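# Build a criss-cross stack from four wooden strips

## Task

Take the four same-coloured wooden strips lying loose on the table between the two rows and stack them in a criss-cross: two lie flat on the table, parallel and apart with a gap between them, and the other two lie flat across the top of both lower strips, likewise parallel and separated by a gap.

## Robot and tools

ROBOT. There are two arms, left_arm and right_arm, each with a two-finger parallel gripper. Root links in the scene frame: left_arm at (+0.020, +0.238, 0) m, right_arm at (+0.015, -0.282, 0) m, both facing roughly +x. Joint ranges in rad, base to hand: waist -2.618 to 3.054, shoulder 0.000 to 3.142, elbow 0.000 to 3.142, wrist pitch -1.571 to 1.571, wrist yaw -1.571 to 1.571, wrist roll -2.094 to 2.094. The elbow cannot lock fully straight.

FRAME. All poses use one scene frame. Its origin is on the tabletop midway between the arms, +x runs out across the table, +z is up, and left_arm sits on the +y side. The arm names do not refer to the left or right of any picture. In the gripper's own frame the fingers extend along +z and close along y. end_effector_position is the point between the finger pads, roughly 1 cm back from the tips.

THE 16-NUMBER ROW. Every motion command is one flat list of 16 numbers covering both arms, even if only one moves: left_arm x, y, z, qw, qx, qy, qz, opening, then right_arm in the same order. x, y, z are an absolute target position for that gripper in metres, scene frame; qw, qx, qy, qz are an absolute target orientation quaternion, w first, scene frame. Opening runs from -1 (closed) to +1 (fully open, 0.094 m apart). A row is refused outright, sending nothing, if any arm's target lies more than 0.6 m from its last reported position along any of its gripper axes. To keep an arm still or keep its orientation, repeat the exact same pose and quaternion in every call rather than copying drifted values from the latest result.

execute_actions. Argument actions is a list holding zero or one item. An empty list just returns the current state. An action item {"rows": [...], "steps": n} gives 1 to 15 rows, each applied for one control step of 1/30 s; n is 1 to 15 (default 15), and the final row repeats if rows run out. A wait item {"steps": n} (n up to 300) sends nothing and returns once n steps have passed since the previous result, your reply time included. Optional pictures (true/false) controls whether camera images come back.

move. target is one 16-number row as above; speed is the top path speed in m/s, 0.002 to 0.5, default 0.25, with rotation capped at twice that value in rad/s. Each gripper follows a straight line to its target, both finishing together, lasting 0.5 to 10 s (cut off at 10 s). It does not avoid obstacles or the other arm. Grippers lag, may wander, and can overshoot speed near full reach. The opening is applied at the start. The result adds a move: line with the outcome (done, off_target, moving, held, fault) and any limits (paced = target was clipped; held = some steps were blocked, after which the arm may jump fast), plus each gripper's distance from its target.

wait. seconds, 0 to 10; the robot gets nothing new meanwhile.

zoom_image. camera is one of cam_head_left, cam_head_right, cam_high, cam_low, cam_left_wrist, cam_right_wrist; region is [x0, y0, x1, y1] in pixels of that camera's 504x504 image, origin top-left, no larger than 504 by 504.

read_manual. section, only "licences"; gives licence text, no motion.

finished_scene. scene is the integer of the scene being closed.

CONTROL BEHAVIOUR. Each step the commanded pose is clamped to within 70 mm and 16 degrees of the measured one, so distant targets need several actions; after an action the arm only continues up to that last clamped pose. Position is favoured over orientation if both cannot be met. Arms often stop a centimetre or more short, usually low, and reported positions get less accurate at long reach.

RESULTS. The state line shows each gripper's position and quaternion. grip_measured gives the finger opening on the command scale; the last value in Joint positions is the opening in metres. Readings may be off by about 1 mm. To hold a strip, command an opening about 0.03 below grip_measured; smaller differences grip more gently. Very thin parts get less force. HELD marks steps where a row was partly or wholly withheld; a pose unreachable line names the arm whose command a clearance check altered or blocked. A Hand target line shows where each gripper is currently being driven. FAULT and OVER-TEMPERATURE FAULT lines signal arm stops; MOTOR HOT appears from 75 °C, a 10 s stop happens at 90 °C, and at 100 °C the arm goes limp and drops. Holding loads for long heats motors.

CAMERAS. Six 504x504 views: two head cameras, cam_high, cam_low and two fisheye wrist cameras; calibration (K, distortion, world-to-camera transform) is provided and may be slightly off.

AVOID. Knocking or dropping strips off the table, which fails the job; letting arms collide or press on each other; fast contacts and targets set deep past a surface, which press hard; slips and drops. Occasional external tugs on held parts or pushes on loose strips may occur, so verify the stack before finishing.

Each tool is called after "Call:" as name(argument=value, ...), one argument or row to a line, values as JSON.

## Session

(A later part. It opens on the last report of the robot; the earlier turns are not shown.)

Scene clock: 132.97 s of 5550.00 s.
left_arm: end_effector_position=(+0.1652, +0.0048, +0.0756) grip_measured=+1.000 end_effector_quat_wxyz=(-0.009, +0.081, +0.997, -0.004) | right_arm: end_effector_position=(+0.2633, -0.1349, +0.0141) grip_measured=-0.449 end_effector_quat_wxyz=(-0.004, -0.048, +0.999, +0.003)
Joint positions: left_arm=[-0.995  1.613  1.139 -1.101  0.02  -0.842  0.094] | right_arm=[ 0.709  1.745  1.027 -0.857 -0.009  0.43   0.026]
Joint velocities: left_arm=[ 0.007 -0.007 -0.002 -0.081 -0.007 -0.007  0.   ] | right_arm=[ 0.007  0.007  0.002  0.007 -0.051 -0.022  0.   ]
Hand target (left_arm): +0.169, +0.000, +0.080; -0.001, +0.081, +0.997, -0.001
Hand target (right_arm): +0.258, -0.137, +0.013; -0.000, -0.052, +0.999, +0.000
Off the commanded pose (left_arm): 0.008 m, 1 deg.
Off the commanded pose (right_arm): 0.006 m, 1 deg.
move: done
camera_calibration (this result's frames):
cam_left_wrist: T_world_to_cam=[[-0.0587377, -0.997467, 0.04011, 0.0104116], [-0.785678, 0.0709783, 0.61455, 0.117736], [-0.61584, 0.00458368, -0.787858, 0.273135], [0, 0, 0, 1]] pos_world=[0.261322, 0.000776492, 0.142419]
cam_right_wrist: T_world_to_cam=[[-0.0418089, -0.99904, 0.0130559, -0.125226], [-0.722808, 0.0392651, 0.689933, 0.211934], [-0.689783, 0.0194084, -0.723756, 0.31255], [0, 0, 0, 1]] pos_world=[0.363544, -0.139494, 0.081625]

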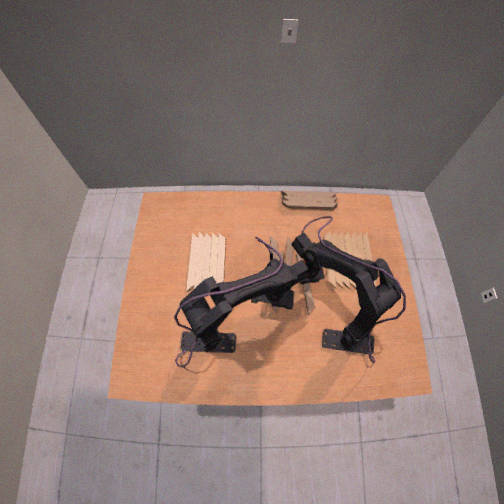

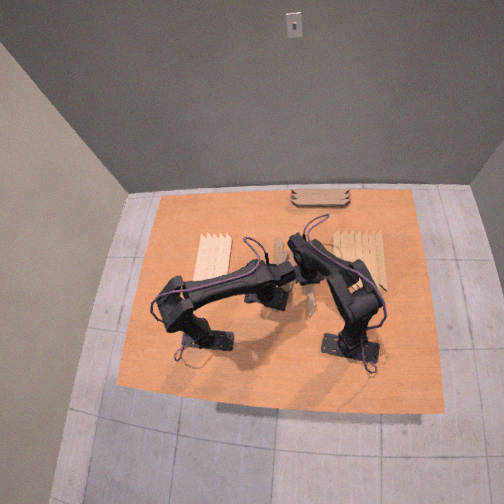

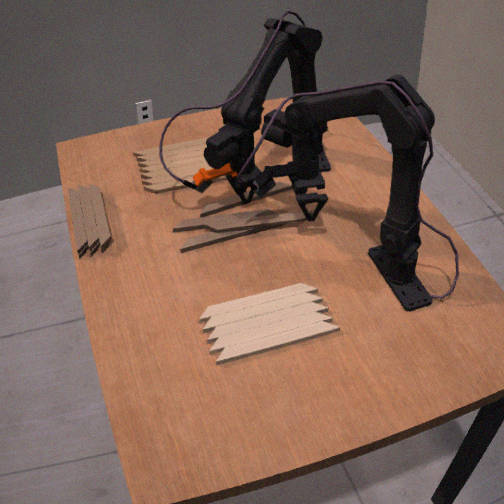

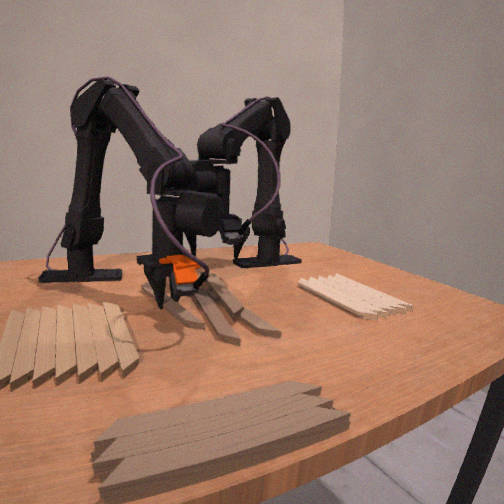

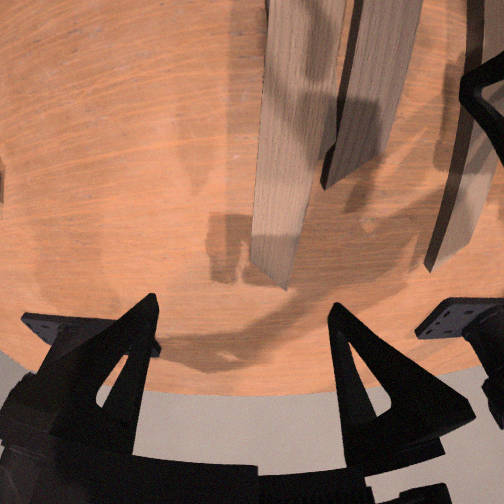

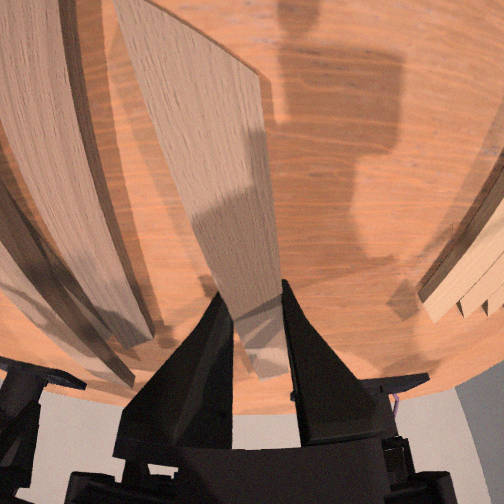

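Call:
move(
  target=[0.17, -0.015, 0.045, 0, 0.068, 0.9977, 0, 0.28, 0.27, -0.2, 0.14, 0, -0.052, 0.9986, 0, -0.5],
  speed=0.12,
)

Scene clock: 146.70 s of 5550.00 s.
left_arm: end_effector_position=(+0.1710, -0.0180, +0.0518) grip_measured=+0.282 end_effector_quat_wxyz=(-0.003, +0.067, +0.998, -0.012) | right_arm: end_effector_position=(+0.2632, -0.1980, +0.1276) grip_measured=-0.449 end_effector_quat_wxyz=(-0.015, -0.053, +0.998, -0.000)
Joint positions: left_arm=[-1.02   1.702  1.139 -0.991  0.018 -0.895  0.06 ] | right_arm=[ 0.501  1.56   1.293 -1.334 -0.008  0.212  0.026]
Joint velocities: left_arm=[ 0.022 -0.007 -0.012 -0.051  0.022 -0.081 -0.   ] | right_arm=[-0.007 -0.012 -0.012 -0.051 -0.007 -0.007  0.001]
Hand target (left_arm): +0.170, -0.016, +0.045; -0.001, +0.068, +0.998, -0.000
Hand target (right_arm): +0.267, -0.201, +0.140; +0.001, -0.052, +0.999, -0.001
Off the commanded pose (left_arm): 0.007 m, 1 deg.
Off the commanded pose (right_arm): 0.014 m, 2 deg.
After step 90, 8.97 s passed at rest.
move: off_target (right_arm)
camera_calibration (this result's frames):
cam_left_wrist: T_world_to_cam=[[-0.0318743, -0.997946, 0.0555621, -0.0164026], [-0.794375, 0.0590316, 0.604552, 0.140309], [-0.606591, -0.0248675, -0.794625, 0.256337], [0, 0, 0, 1]] pos_world=[0.266427, -0.0182771, 0.119779]
cam_right_wrist: T_world_to_cam=[[-0.0319172, -0.999271, 0.0209669, -0.193436], [-0.708282, 0.037414, 0.704937, 0.129961], [-0.705207, 0.00764915, -0.70896, 0.395719], [0, 0, 0, 1]] pos_world=[0.36494, -0.201184, 0.19299]

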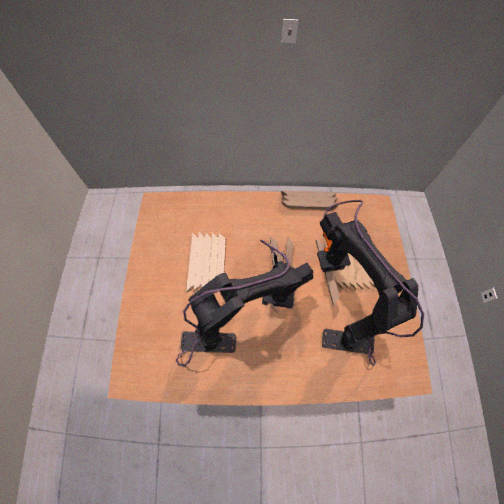

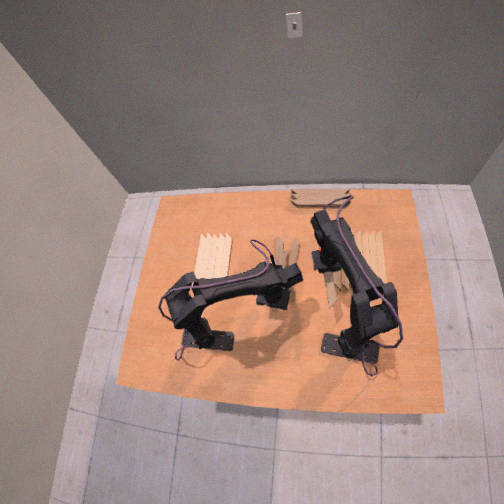

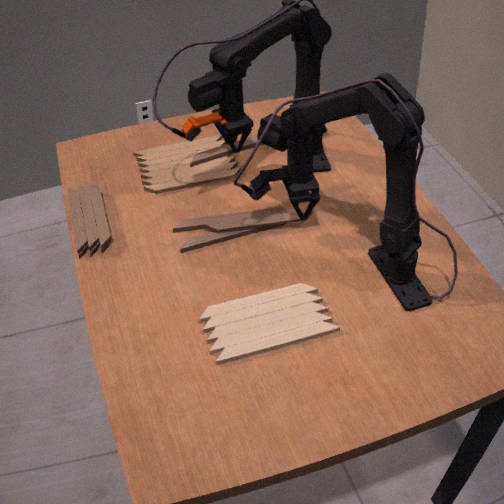

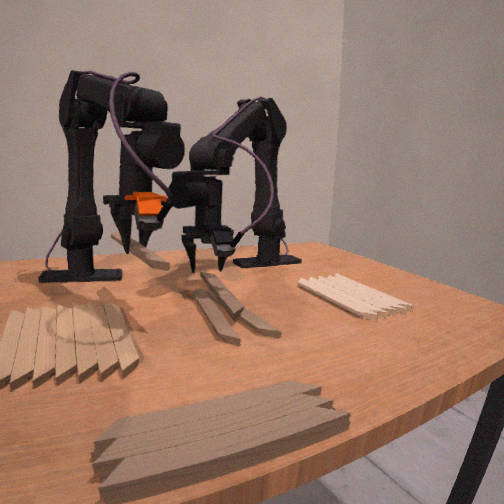

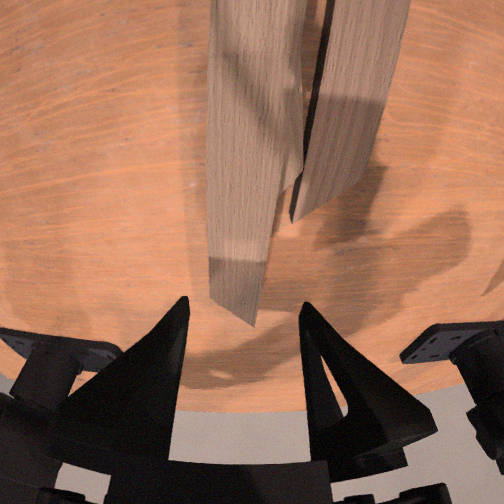

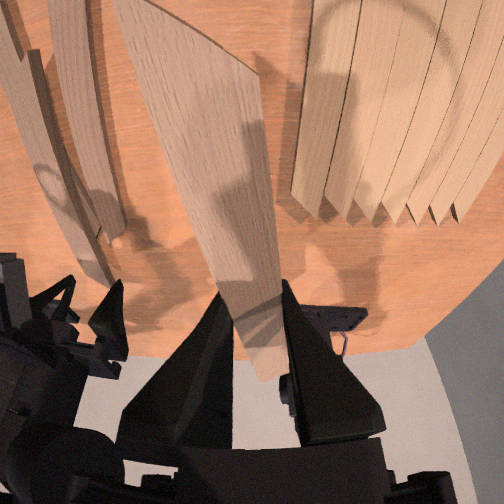

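Call:
move(
  target=[0.17, -0.012, 0.012, 0, 0.068, 0.9977, 0, 0.28, 0.27, -0.2, 0.14, 0, -0.052, 0.9986, 0, -0.5],
  speed=0.08,
)

Scene clock: 151.90 s of 5550.00 s.
left_arm: end_effector_position=(+0.1710, -0.0175, +0.0186) grip_measured=+0.282 end_effector_quat_wxyz=(-0.002, +0.067, +0.998, -0.012) | right_arm: end_effector_position=(+0.2627, -0.1982, +0.1276) grip_measured=-0.449 end_effector_quat_wxyz=(-0.016, -0.054, +0.998, -0.000)
Joint positions: left_arm=[-1.02   1.749  1.051 -0.856  0.017 -0.895  0.06 ] | right_arm=[ 0.501  1.56   1.293 -1.336 -0.008  0.21   0.026]
Joint velocities: left_arm=[-0.012 -0.012 -0.002  0.051  0.007  0.007  0.   ] | right_arm=[ 0.002 -0.007 -0.007 -0.007  0.022 -0.081 -0.   ]
Hand target (left_arm): +0.170, -0.013, +0.012; -0.000, +0.068, +0.998, +0.000
Hand target (right_arm): +0.269, -0.200, +0.140; +0.000, -0.052, +0.999, +0.000
Off the commanded pose (left_arm): 0.009 m, 1 deg.
Off the commanded pose (right_arm): 0.015 m, 2 deg.
After step 90, 1.17 s passed at rest.
move: off_target (right_arm)
camera_calibration (this result's frames):
cam_left_wrist: T_world_to_cam=[[-0.0319427, -0.997925, 0.0559017, -0.0141382], [-0.795325, 0.0592522, 0.603281, 0.160541], [-0.605342, -0.0251896, -0.795567, 0.229751], [0, 0, 0, 1]] pos_world=[0.266308, -0.0178339, 0.0867217]
cam_right_wrist: T_world_to_cam=[[-0.0295846, -0.999327, 0.021676, -0.194346], [-0.706829, 0.0362488, 0.706455, 0.128766], [-0.706766, 0.005579, -0.707426, 0.395156], [0, 0, 0, 1]] pos_world=[0.364549, -0.201087, 0.192788]

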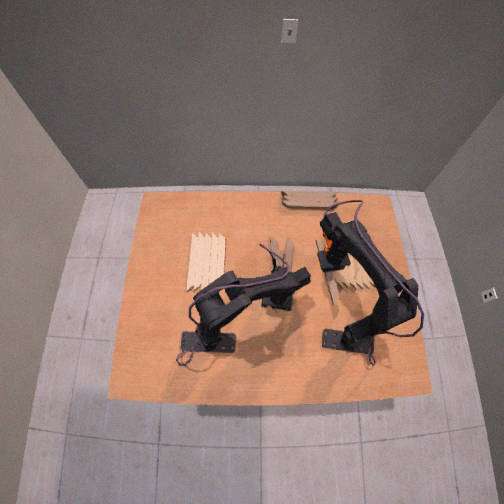

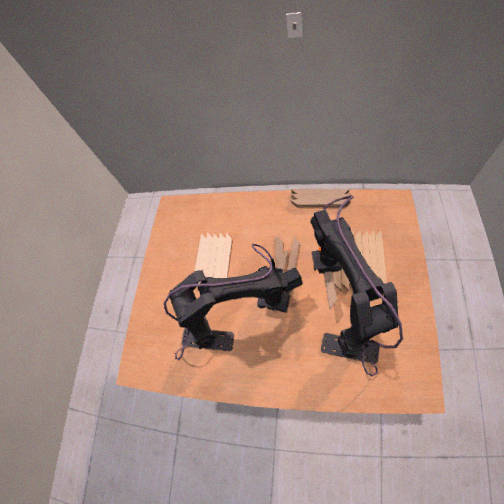

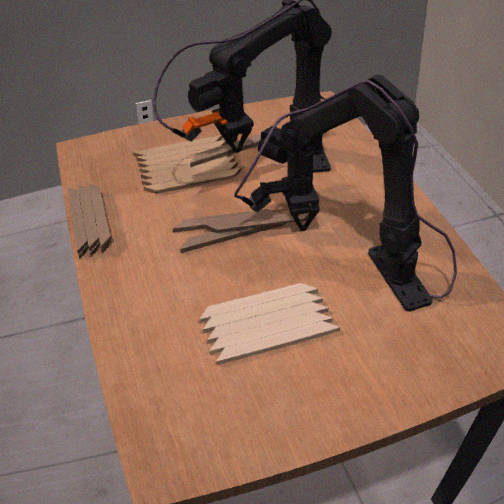

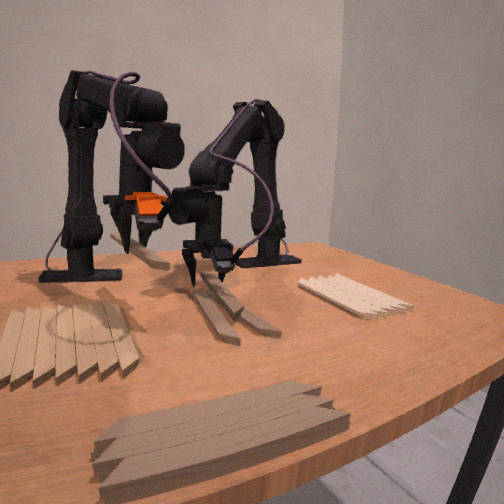

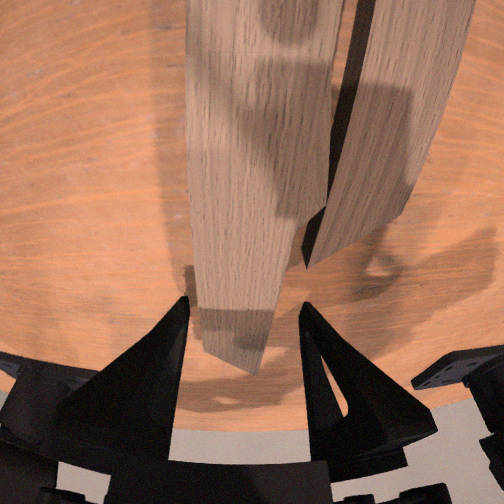

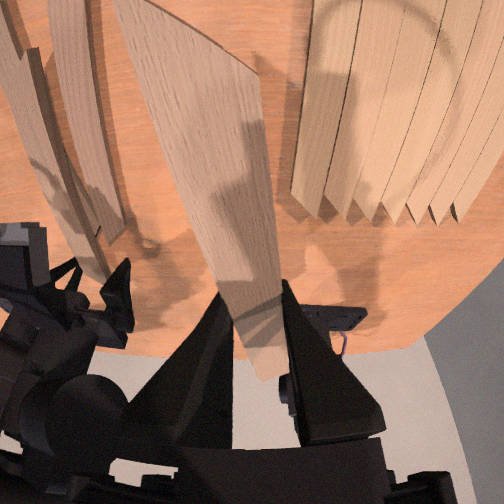

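Call:
move(
  target=[0.17, -0.012, 0.006, 0, 0.068, 0.9977, 0, 0.28, 0.27, -0.2, 0.14, 0, -0.052, 0.9986, 0, -0.5],
  speed=0.05,
)

Call:
move(
  target=[0.17, -0.012, 0.006, 0, 0.068, 0.9977, 0, -0.5, 0.27, -0.2, 0.14, 0, -0.052, 0.9986, 0, -0.5],
  speed=0.05,
)

Scene clock: 155.90 s of 5550.00 s.
left_arm: end_effector_position=(+0.1738, -0.0223, +0.0187) grip_measured=+0.282 end_effector_quat_wxyz=(+0.004, +0.067, +0.998, -0.021) | right_arm: end_effector_position=(+0.2627, -0.1982, +0.1276) grip_measured=-0.449 end_effector_quat_wxyz=(-0.016, -0.054, +0.998, -0.000)
Joint positions: left_arm=[-1.02   1.749  1.051 -0.834  0.017 -0.895  0.06 ] | right_arm=[ 0.501  1.56   1.293 -1.336 -0.008  0.209  0.026]
Joint velocities: left_arm=[ 0.007 -0.007  0.002  0.051  0.051 -0.051 -0.   ] | right_arm=[ 0.007  0.012 -0.002 -0.051  0.022 -0.037 -0.   ]
Hand target (left_arm): +0.170, -0.012, +0.006; -0.000, +0.068, +0.998, +0.000
Hand target (right_arm): +0.269, -0.200, +0.140; +0.000, -0.052, +0.999, +0.000
Off the commanded pose (left_arm): 0.017 m, 2 deg.
Off the commanded pose (right_arm): 0.015 m, 2 deg.
After step 90, 0.30 s passed at rest.
move: off_target (left_arm, right_arm)
camera_calibration (this result's frames):
cam_left_wrist: T_world_to_cam=[[-0.0326862, -0.99669, 0.0744402, -0.018948], [-0.802148, 0.0705913, 0.592937, 0.164615], [-0.596229, -0.0403312, -0.8018, 0.229665], [0, 0, 0, 1]] pos_world=[0.26836, -0.021243, 0.0879497]
cam_right_wrist: T_world_to_cam=[[-0.0292036, -0.999339, 0.0216636, -0.194447], [-0.706842, 0.0359705, 0.706456, 0.128714], [-0.706768, 0.00531832, -0.707425, 0.395105], [0, 0, 0, 1]] pos_world=[0.36455, -0.201049, 0.192788]

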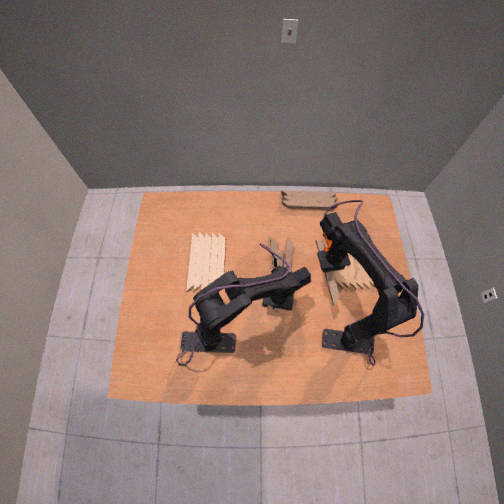

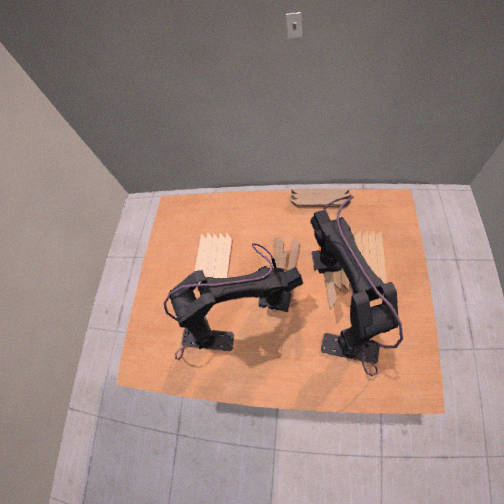

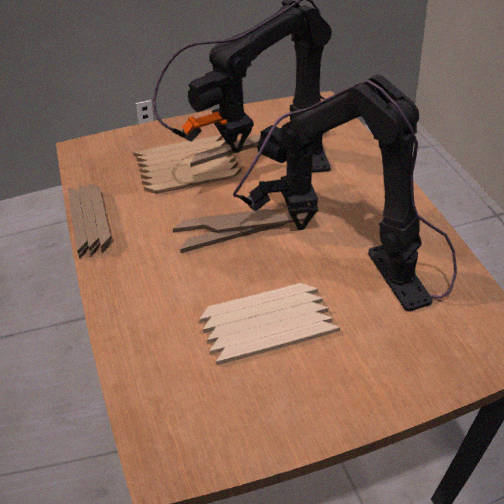

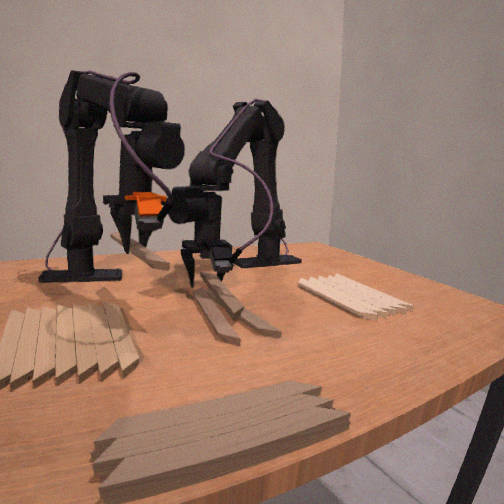

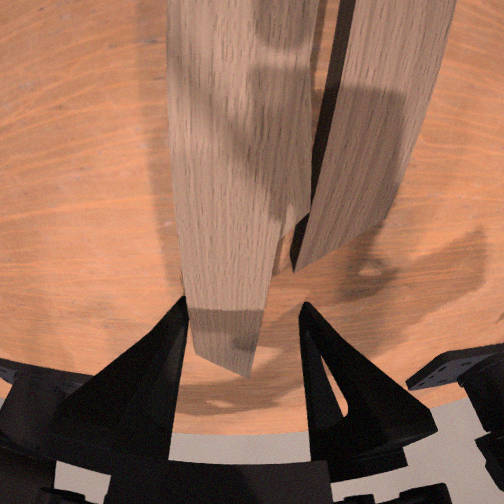

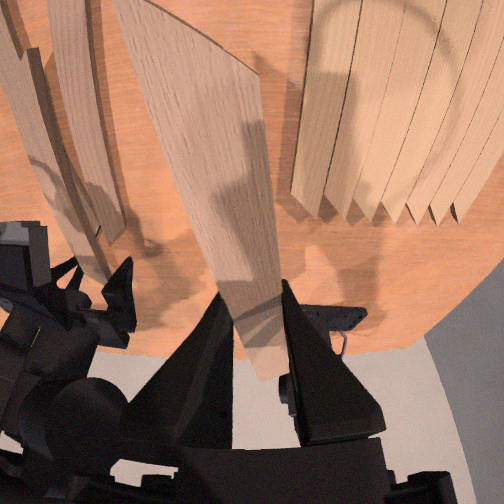

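Scene clock: 156.60 s of 5550.00 s.
left_arm: end_effector_position=(+0.1739, -0.0225, +0.0188) grip_measured=-0.458 end_effector_quat_wxyz=(+0.004, +0.067, +0.998, -0.022) | right_arm: end_effector_position=(+0.2627, -0.1982, +0.1276) grip_measured=-0.449 end_effector_quat_wxyz=(-0.016, -0.054, +0.998, -0.000)
Joint positions: left_arm=[-1.02   1.749  1.051 -0.833  0.018 -0.895  0.025] | right_arm=[ 0.501  1.56   1.293 -1.336 -0.008  0.209  0.026]
Joint velocities: left_arm=[-0.017 -0.002  0.007 -0.007 -0.022 -0.007 -0.001] | right_arm=[ 0.007  0.002 -0.002  0.022  0.022  0.066  0.   ]
Hand target (left_arm): +0.170, -0.012, +0.006; -0.000, +0.068, +0.998, -0.000
Hand target (right_arm): +0.269, -0.200, +0.140; +0.000, -0.052, +0.999, +0.000
Off the commanded pose (left_arm): 0.017 m, 3 deg.
Off the commanded pose (right_arm): 0.015 m, 2 deg.
move: off_target (left_arm, right_arm)
camera_calibration (this result's frames):
cam_left_wrist: T_world_to_cam=[[-0.0327064, -0.996626, 0.0752855, -0.019155], [-0.802187, 0.0711076, 0.592824, 0.164676], [-0.596176, -0.0410039, -0.801806, 0.229664], [0, 0, 0, 1]] pos_world=[0.268395, -0.021383, 0.0879637]
cam_right_wrist: T_world_to_cam=[[-0.0292036, -0.999339, 0.0216636, -0.194447], [-0.706842, 0.0359705, 0.706456, 0.128714], [-0.706768, 0.00531832, -0.707425, 0.395105], [0, 0, 0, 1]] pos_world=[0.36455, -0.201049, 0.192788]

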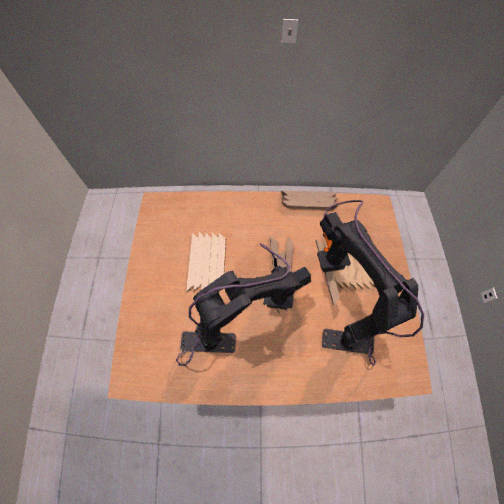

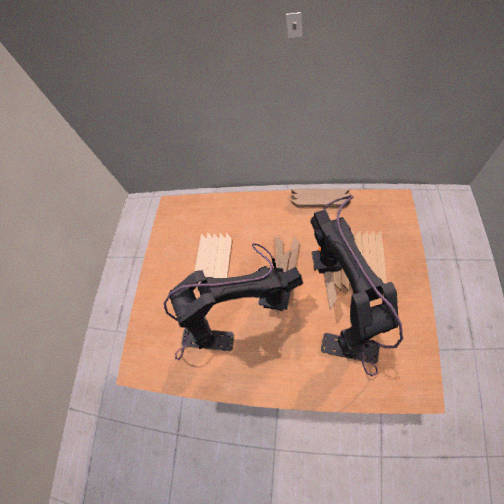

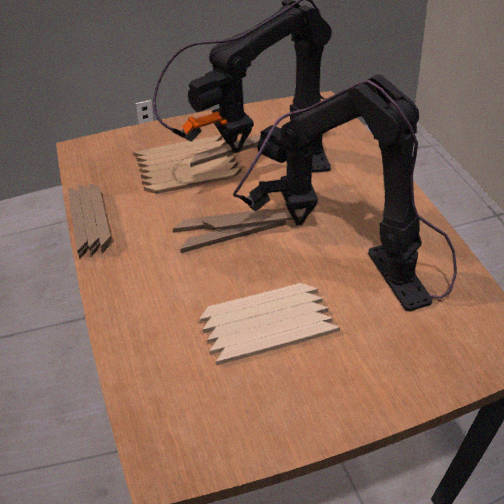

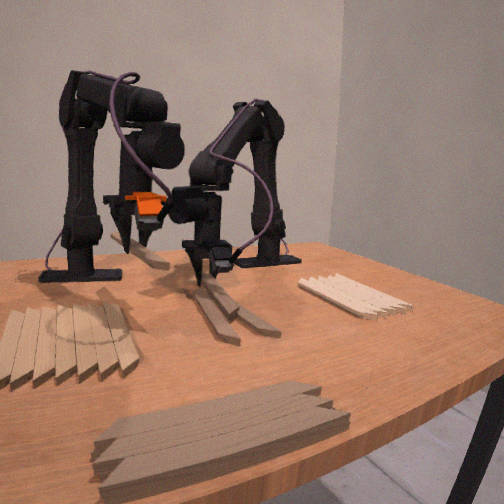

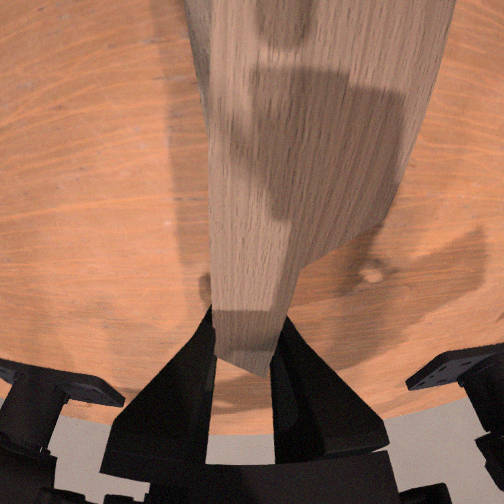

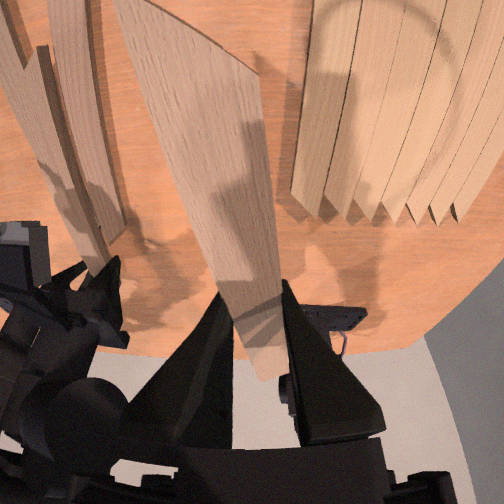

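Call:
move(
  target=[0.175, -0.02, 0.075, 0, 0.068, 0.9977, 0, -0.5, 0.27, -0.2, 0.14, 0, -0.052, 0.9986, 0, -0.5],
  speed=0.1,
)

Call:
move(
  target=[0.265, 0.085, 0.07, 0, -0.02, 0.9998, 0, -0.5, 0.27, -0.2, 0.14, 0, -0.052, 0.9986, 0, -0.5],
  speed=0.12,
)

Scene clock: 161.73 s of 5550.00 s.
left_arm: end_effector_position=(+0.1672, -0.0114, +0.0593) grip_measured=-0.458 end_effector_quat_wxyz=(-0.022, +0.067, +0.997, +0.016) | right_arm: end_effector_position=(+0.2627, -0.1982, +0.1276) grip_measured=-0.449 end_effector_quat_wxyz=(-0.016, -0.054, +0.998, -0.000)
Joint positions: left_arm=[-1.02   1.728  1.198 -1.093  0.018 -0.895  0.025] | right_arm=[ 0.501  1.56   1.293 -1.336 -0.008  0.209  0.026]
Joint velocities: left_arm=[ 0.002  0.012 -0.002 -0.022 -0.051 -0.051  0.   ] | right_arm=[-0.002  0.012  0.002 -0.051  0.007  0.051 -0.   ]
Hand target (left_arm): +0.174, -0.018, +0.075; -0.000, +0.068, +0.998, -0.000
Hand target (right_arm): +0.269, -0.200, +0.140; +0.000, -0.052, +0.999, +0.000
Off the commanded pose (left_arm): 0.020 m, 3 deg.
Off the commanded pose (right_arm): 0.015 m, 2 deg.
After step 90, 0.93 s passed at rest.
move: off_target (left_arm, right_arm)
camera_calibration (this result's frames):
cam_left_wrist: T_world_to_cam=[[-0.0309653, -0.999519, -0.00187933, -0.00712383], [-0.773091, 0.0227586, 0.633887, 0.126645], [-0.633539, 0.0210814, -0.773423, 0.263925], [0, 0, 0, 1]] pos_world=[0.264894, -0.0155666, 0.123833]
cam_right_wrist: T_world_to_cam=[[-0.0292036, -0.999339, 0.0216636, -0.194447], [-0.706842, 0.0359705, 0.706456, 0.128714], [-0.706768, 0.00531832, -0.707425, 0.395105], [0, 0, 0, 1]] pos_world=[0.36455, -0.201049, 0.192788]

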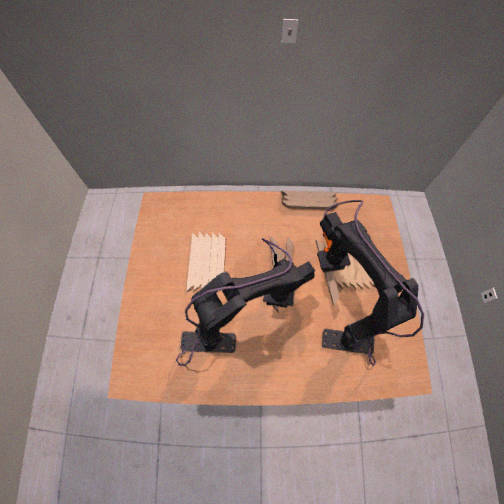

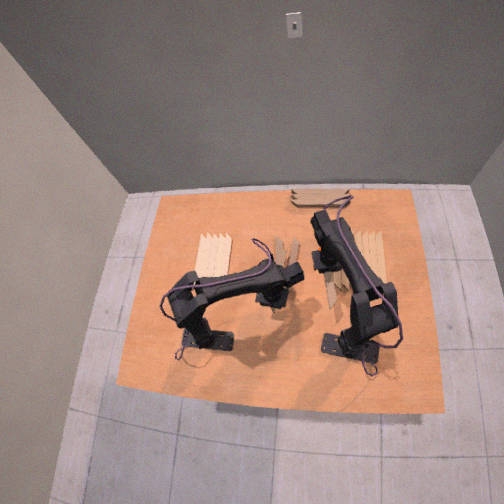

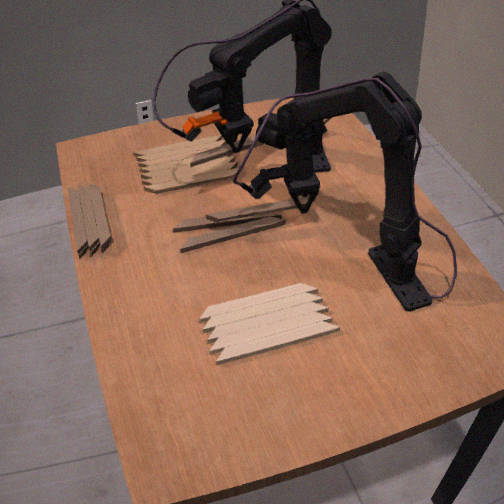

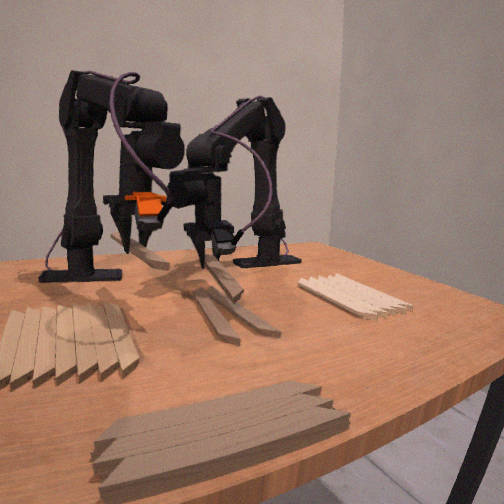

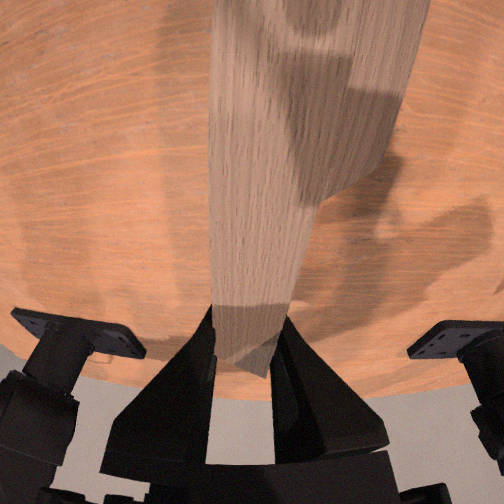

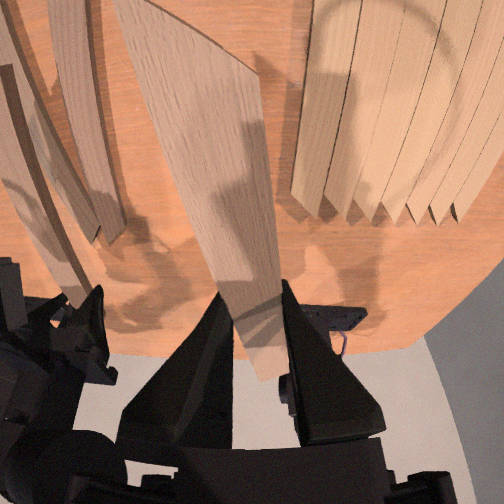

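Scene clock: 163.33 s of 5550.00 s.
left_arm: end_effector_position=(+0.2599, +0.0900, +0.0622) grip_measured=-0.458 end_effector_quat_wxyz=(-0.016, -0.022, +1.000, +0.014) | right_arm: end_effector_position=(+0.2627, -0.1982, +0.1276) grip_measured=-0.449 end_effector_quat_wxyz=(-0.016, -0.054, +0.998, -0.000)
Joint positions: left_arm=[-0.551  1.688  1.165 -1.089 -0.006 -0.604  0.025] | right_arm=[ 0.501  1.56   1.293 -1.336 -0.008  0.209  0.026]
Joint velocities: left_arm=[ 0.002  0.002 -0.012  0.051  0.022  0.037  0.   ] | right_arm=[ 0.002 -0.002  0.007 -0.037 -0.022  0.007 -0.001]
Hand target (left_arm): +0.266, +0.090, +0.070; +0.007, -0.020, +1.000, +0.007
Hand target (right_arm): +0.269, -0.200, +0.140; +0.000, -0.052, +0.999, +0.000
Off the commanded pose (left_arm): 0.011 m, 2 deg.
Off the commanded pose (right_arm): 0.015 m, 2 deg.
move: off_target (left_arm, right_arm)
camera_calibration (this result's frames):
cam_left_wrist: T_world_to_cam=[[0.145896, -0.9893, 0.000629077, 0.0500247], [-0.774354, -0.113801, 0.622434, 0.207559], [-0.615703, -0.0912977, -0.782672, 0.328826], [0, 0, 0, 1]] pos_world=[0.355885, 0.103131, 0.128139]
cam_right_wrist: T_world_to_cam=[[-0.0292036, -0.999339, 0.0216636, -0.194447], [-0.706842, 0.0359705, 0.706456, 0.128714], [-0.706768, 0.00531832, -0.707425, 0.395105], [0, 0, 0, 1]] pos_world=[0.36455, -0.201049, 0.192788]

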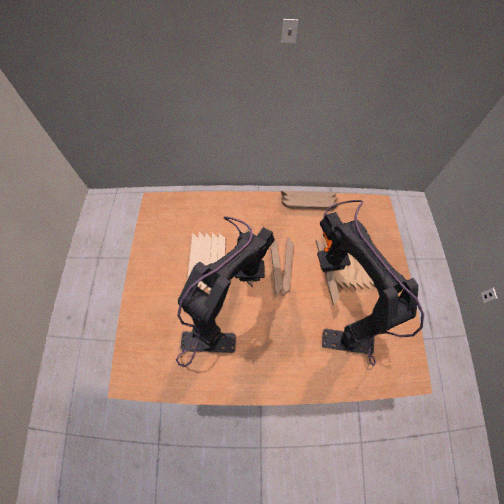

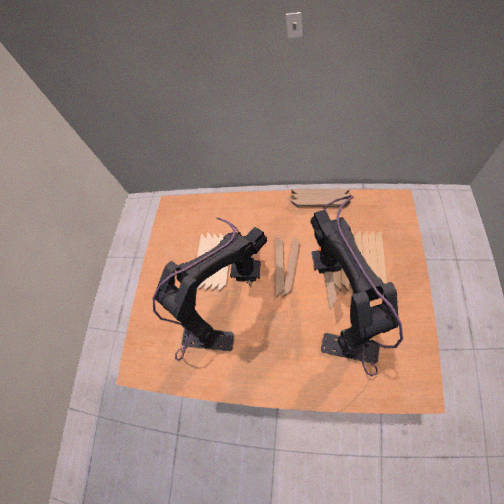

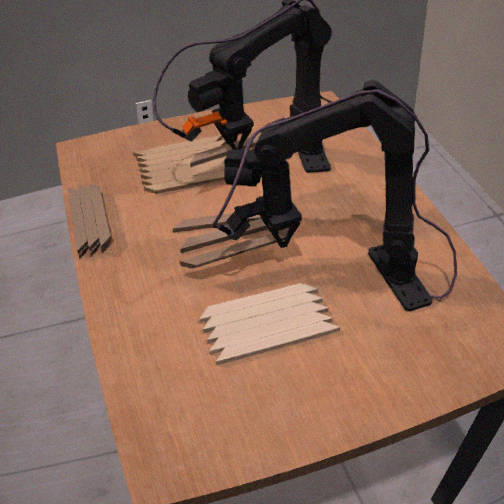

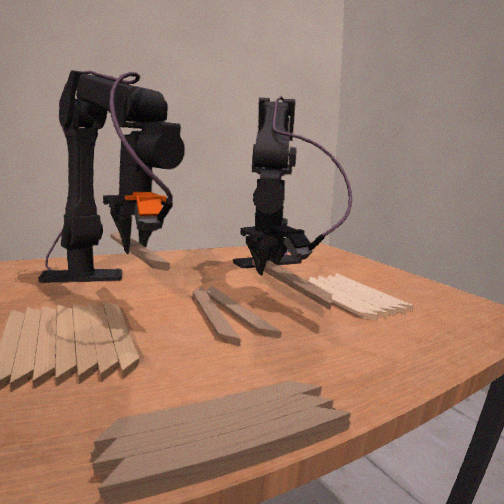

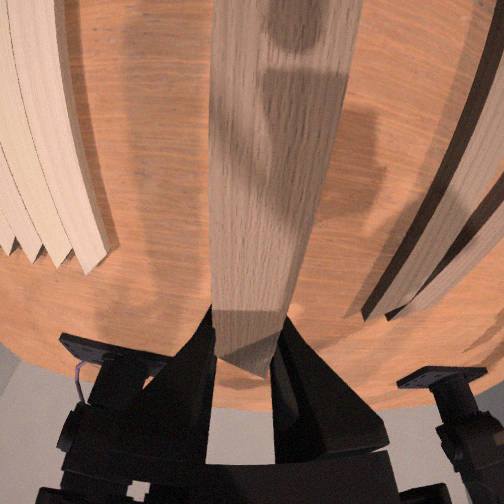

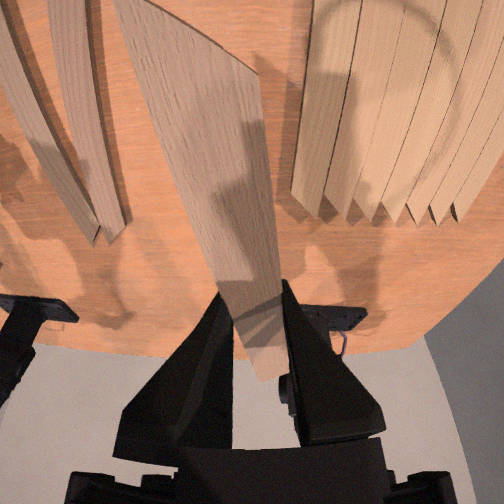

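Call:
move(
  target=[0.262, 0.075, 0.016, 0, -0.02, 0.9998, 0, -0.5, 0.27, -0.2, 0.14, 0, -0.052, 0.9986, 0, -0.5],
  speed=0.08,
)

Scene clock: 171.13 s of 5550.00 s.
left_arm: end_effector_position=(+0.2663, +0.0746, +0.0226) grip_measured=-0.458 end_effector_quat_wxyz=(+0.004, -0.021, +1.000, -0.003) | right_arm: end_effector_position=(+0.2627, -0.1982, +0.1276) grip_measured=-0.449 end_effector_quat_wxyz=(-0.016, -0.054, +0.998, -0.000)
Joint positions: left_arm=[-0.58   1.745  1.064 -0.88   0.001 -0.629  0.025] | right_arm=[ 0.501  1.56   1.293 -1.336 -0.008  0.209  0.026]
Joint velocities: left_arm=[-0.007 -0.002 -0.007 -0.037 -0.007 -0.066 -0.001] | right_arm=[-0.002 -0.012  0.002 -0.037  0.007  0.066 -0.   ]
Hand target (left_arm): +0.263, +0.074, +0.016; -0.000, -0.020, +1.000, -0.001
Hand target (right_arm): +0.269, -0.200, +0.140; +0.000, -0.052, +0.999, +0.000
Off the commanded pose (left_arm): 0.008 m, 1 deg.
Off the commanded pose (right_arm): 0.015 m, 2 deg.
After step 90, 3.63 s passed at rest.
move: off_target (right_arm)
camera_calibration (this result's frames):
cam_left_wrist: T_world_to_cam=[[0.142195, -0.989054, 0.0394104, 0.0339704], [-0.798873, -0.0911617, 0.594552, 0.240852], [-0.584451, -0.116026, -0.803091, 0.294294], [0, 0, 0, 1]] pos_world=[0.35958, 0.0897007, 0.0918067]
cam_right_wrist: T_world_to_cam=[[-0.0292036, -0.999339, 0.0216636, -0.194447], [-0.706842, 0.0359705, 0.706456, 0.128714], [-0.706768, 0.00531832, -0.707425, 0.395105], [0, 0, 0, 1]] pos_world=[0.36455, -0.201049, 0.192788]

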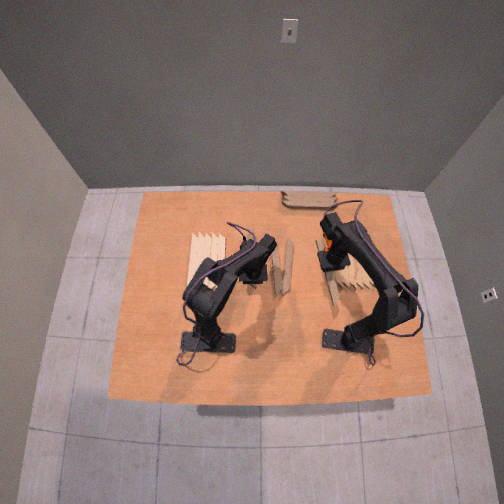

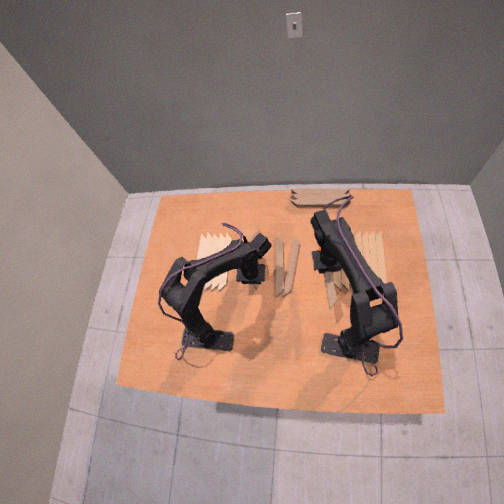

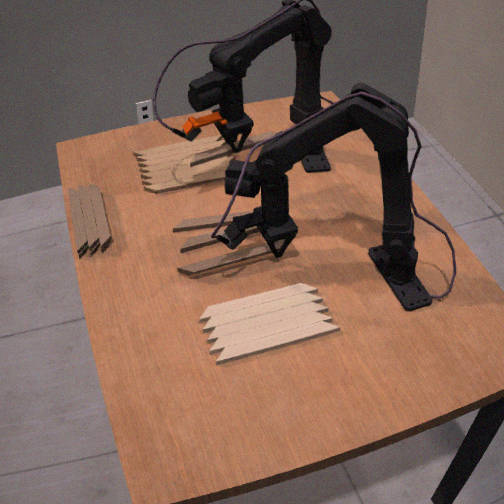

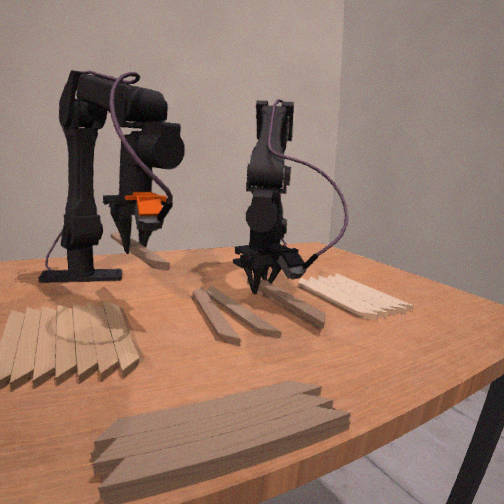

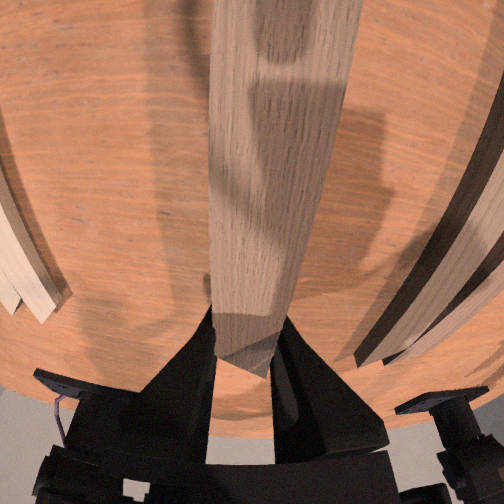

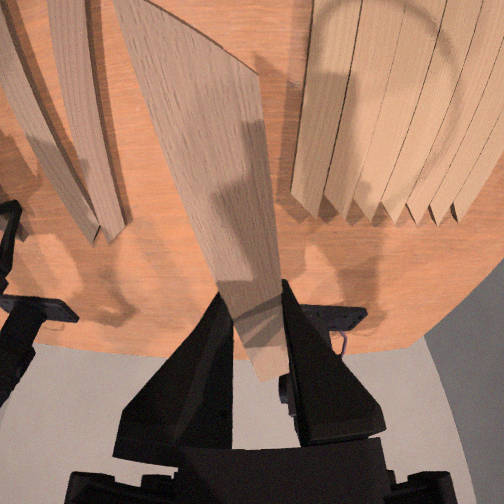

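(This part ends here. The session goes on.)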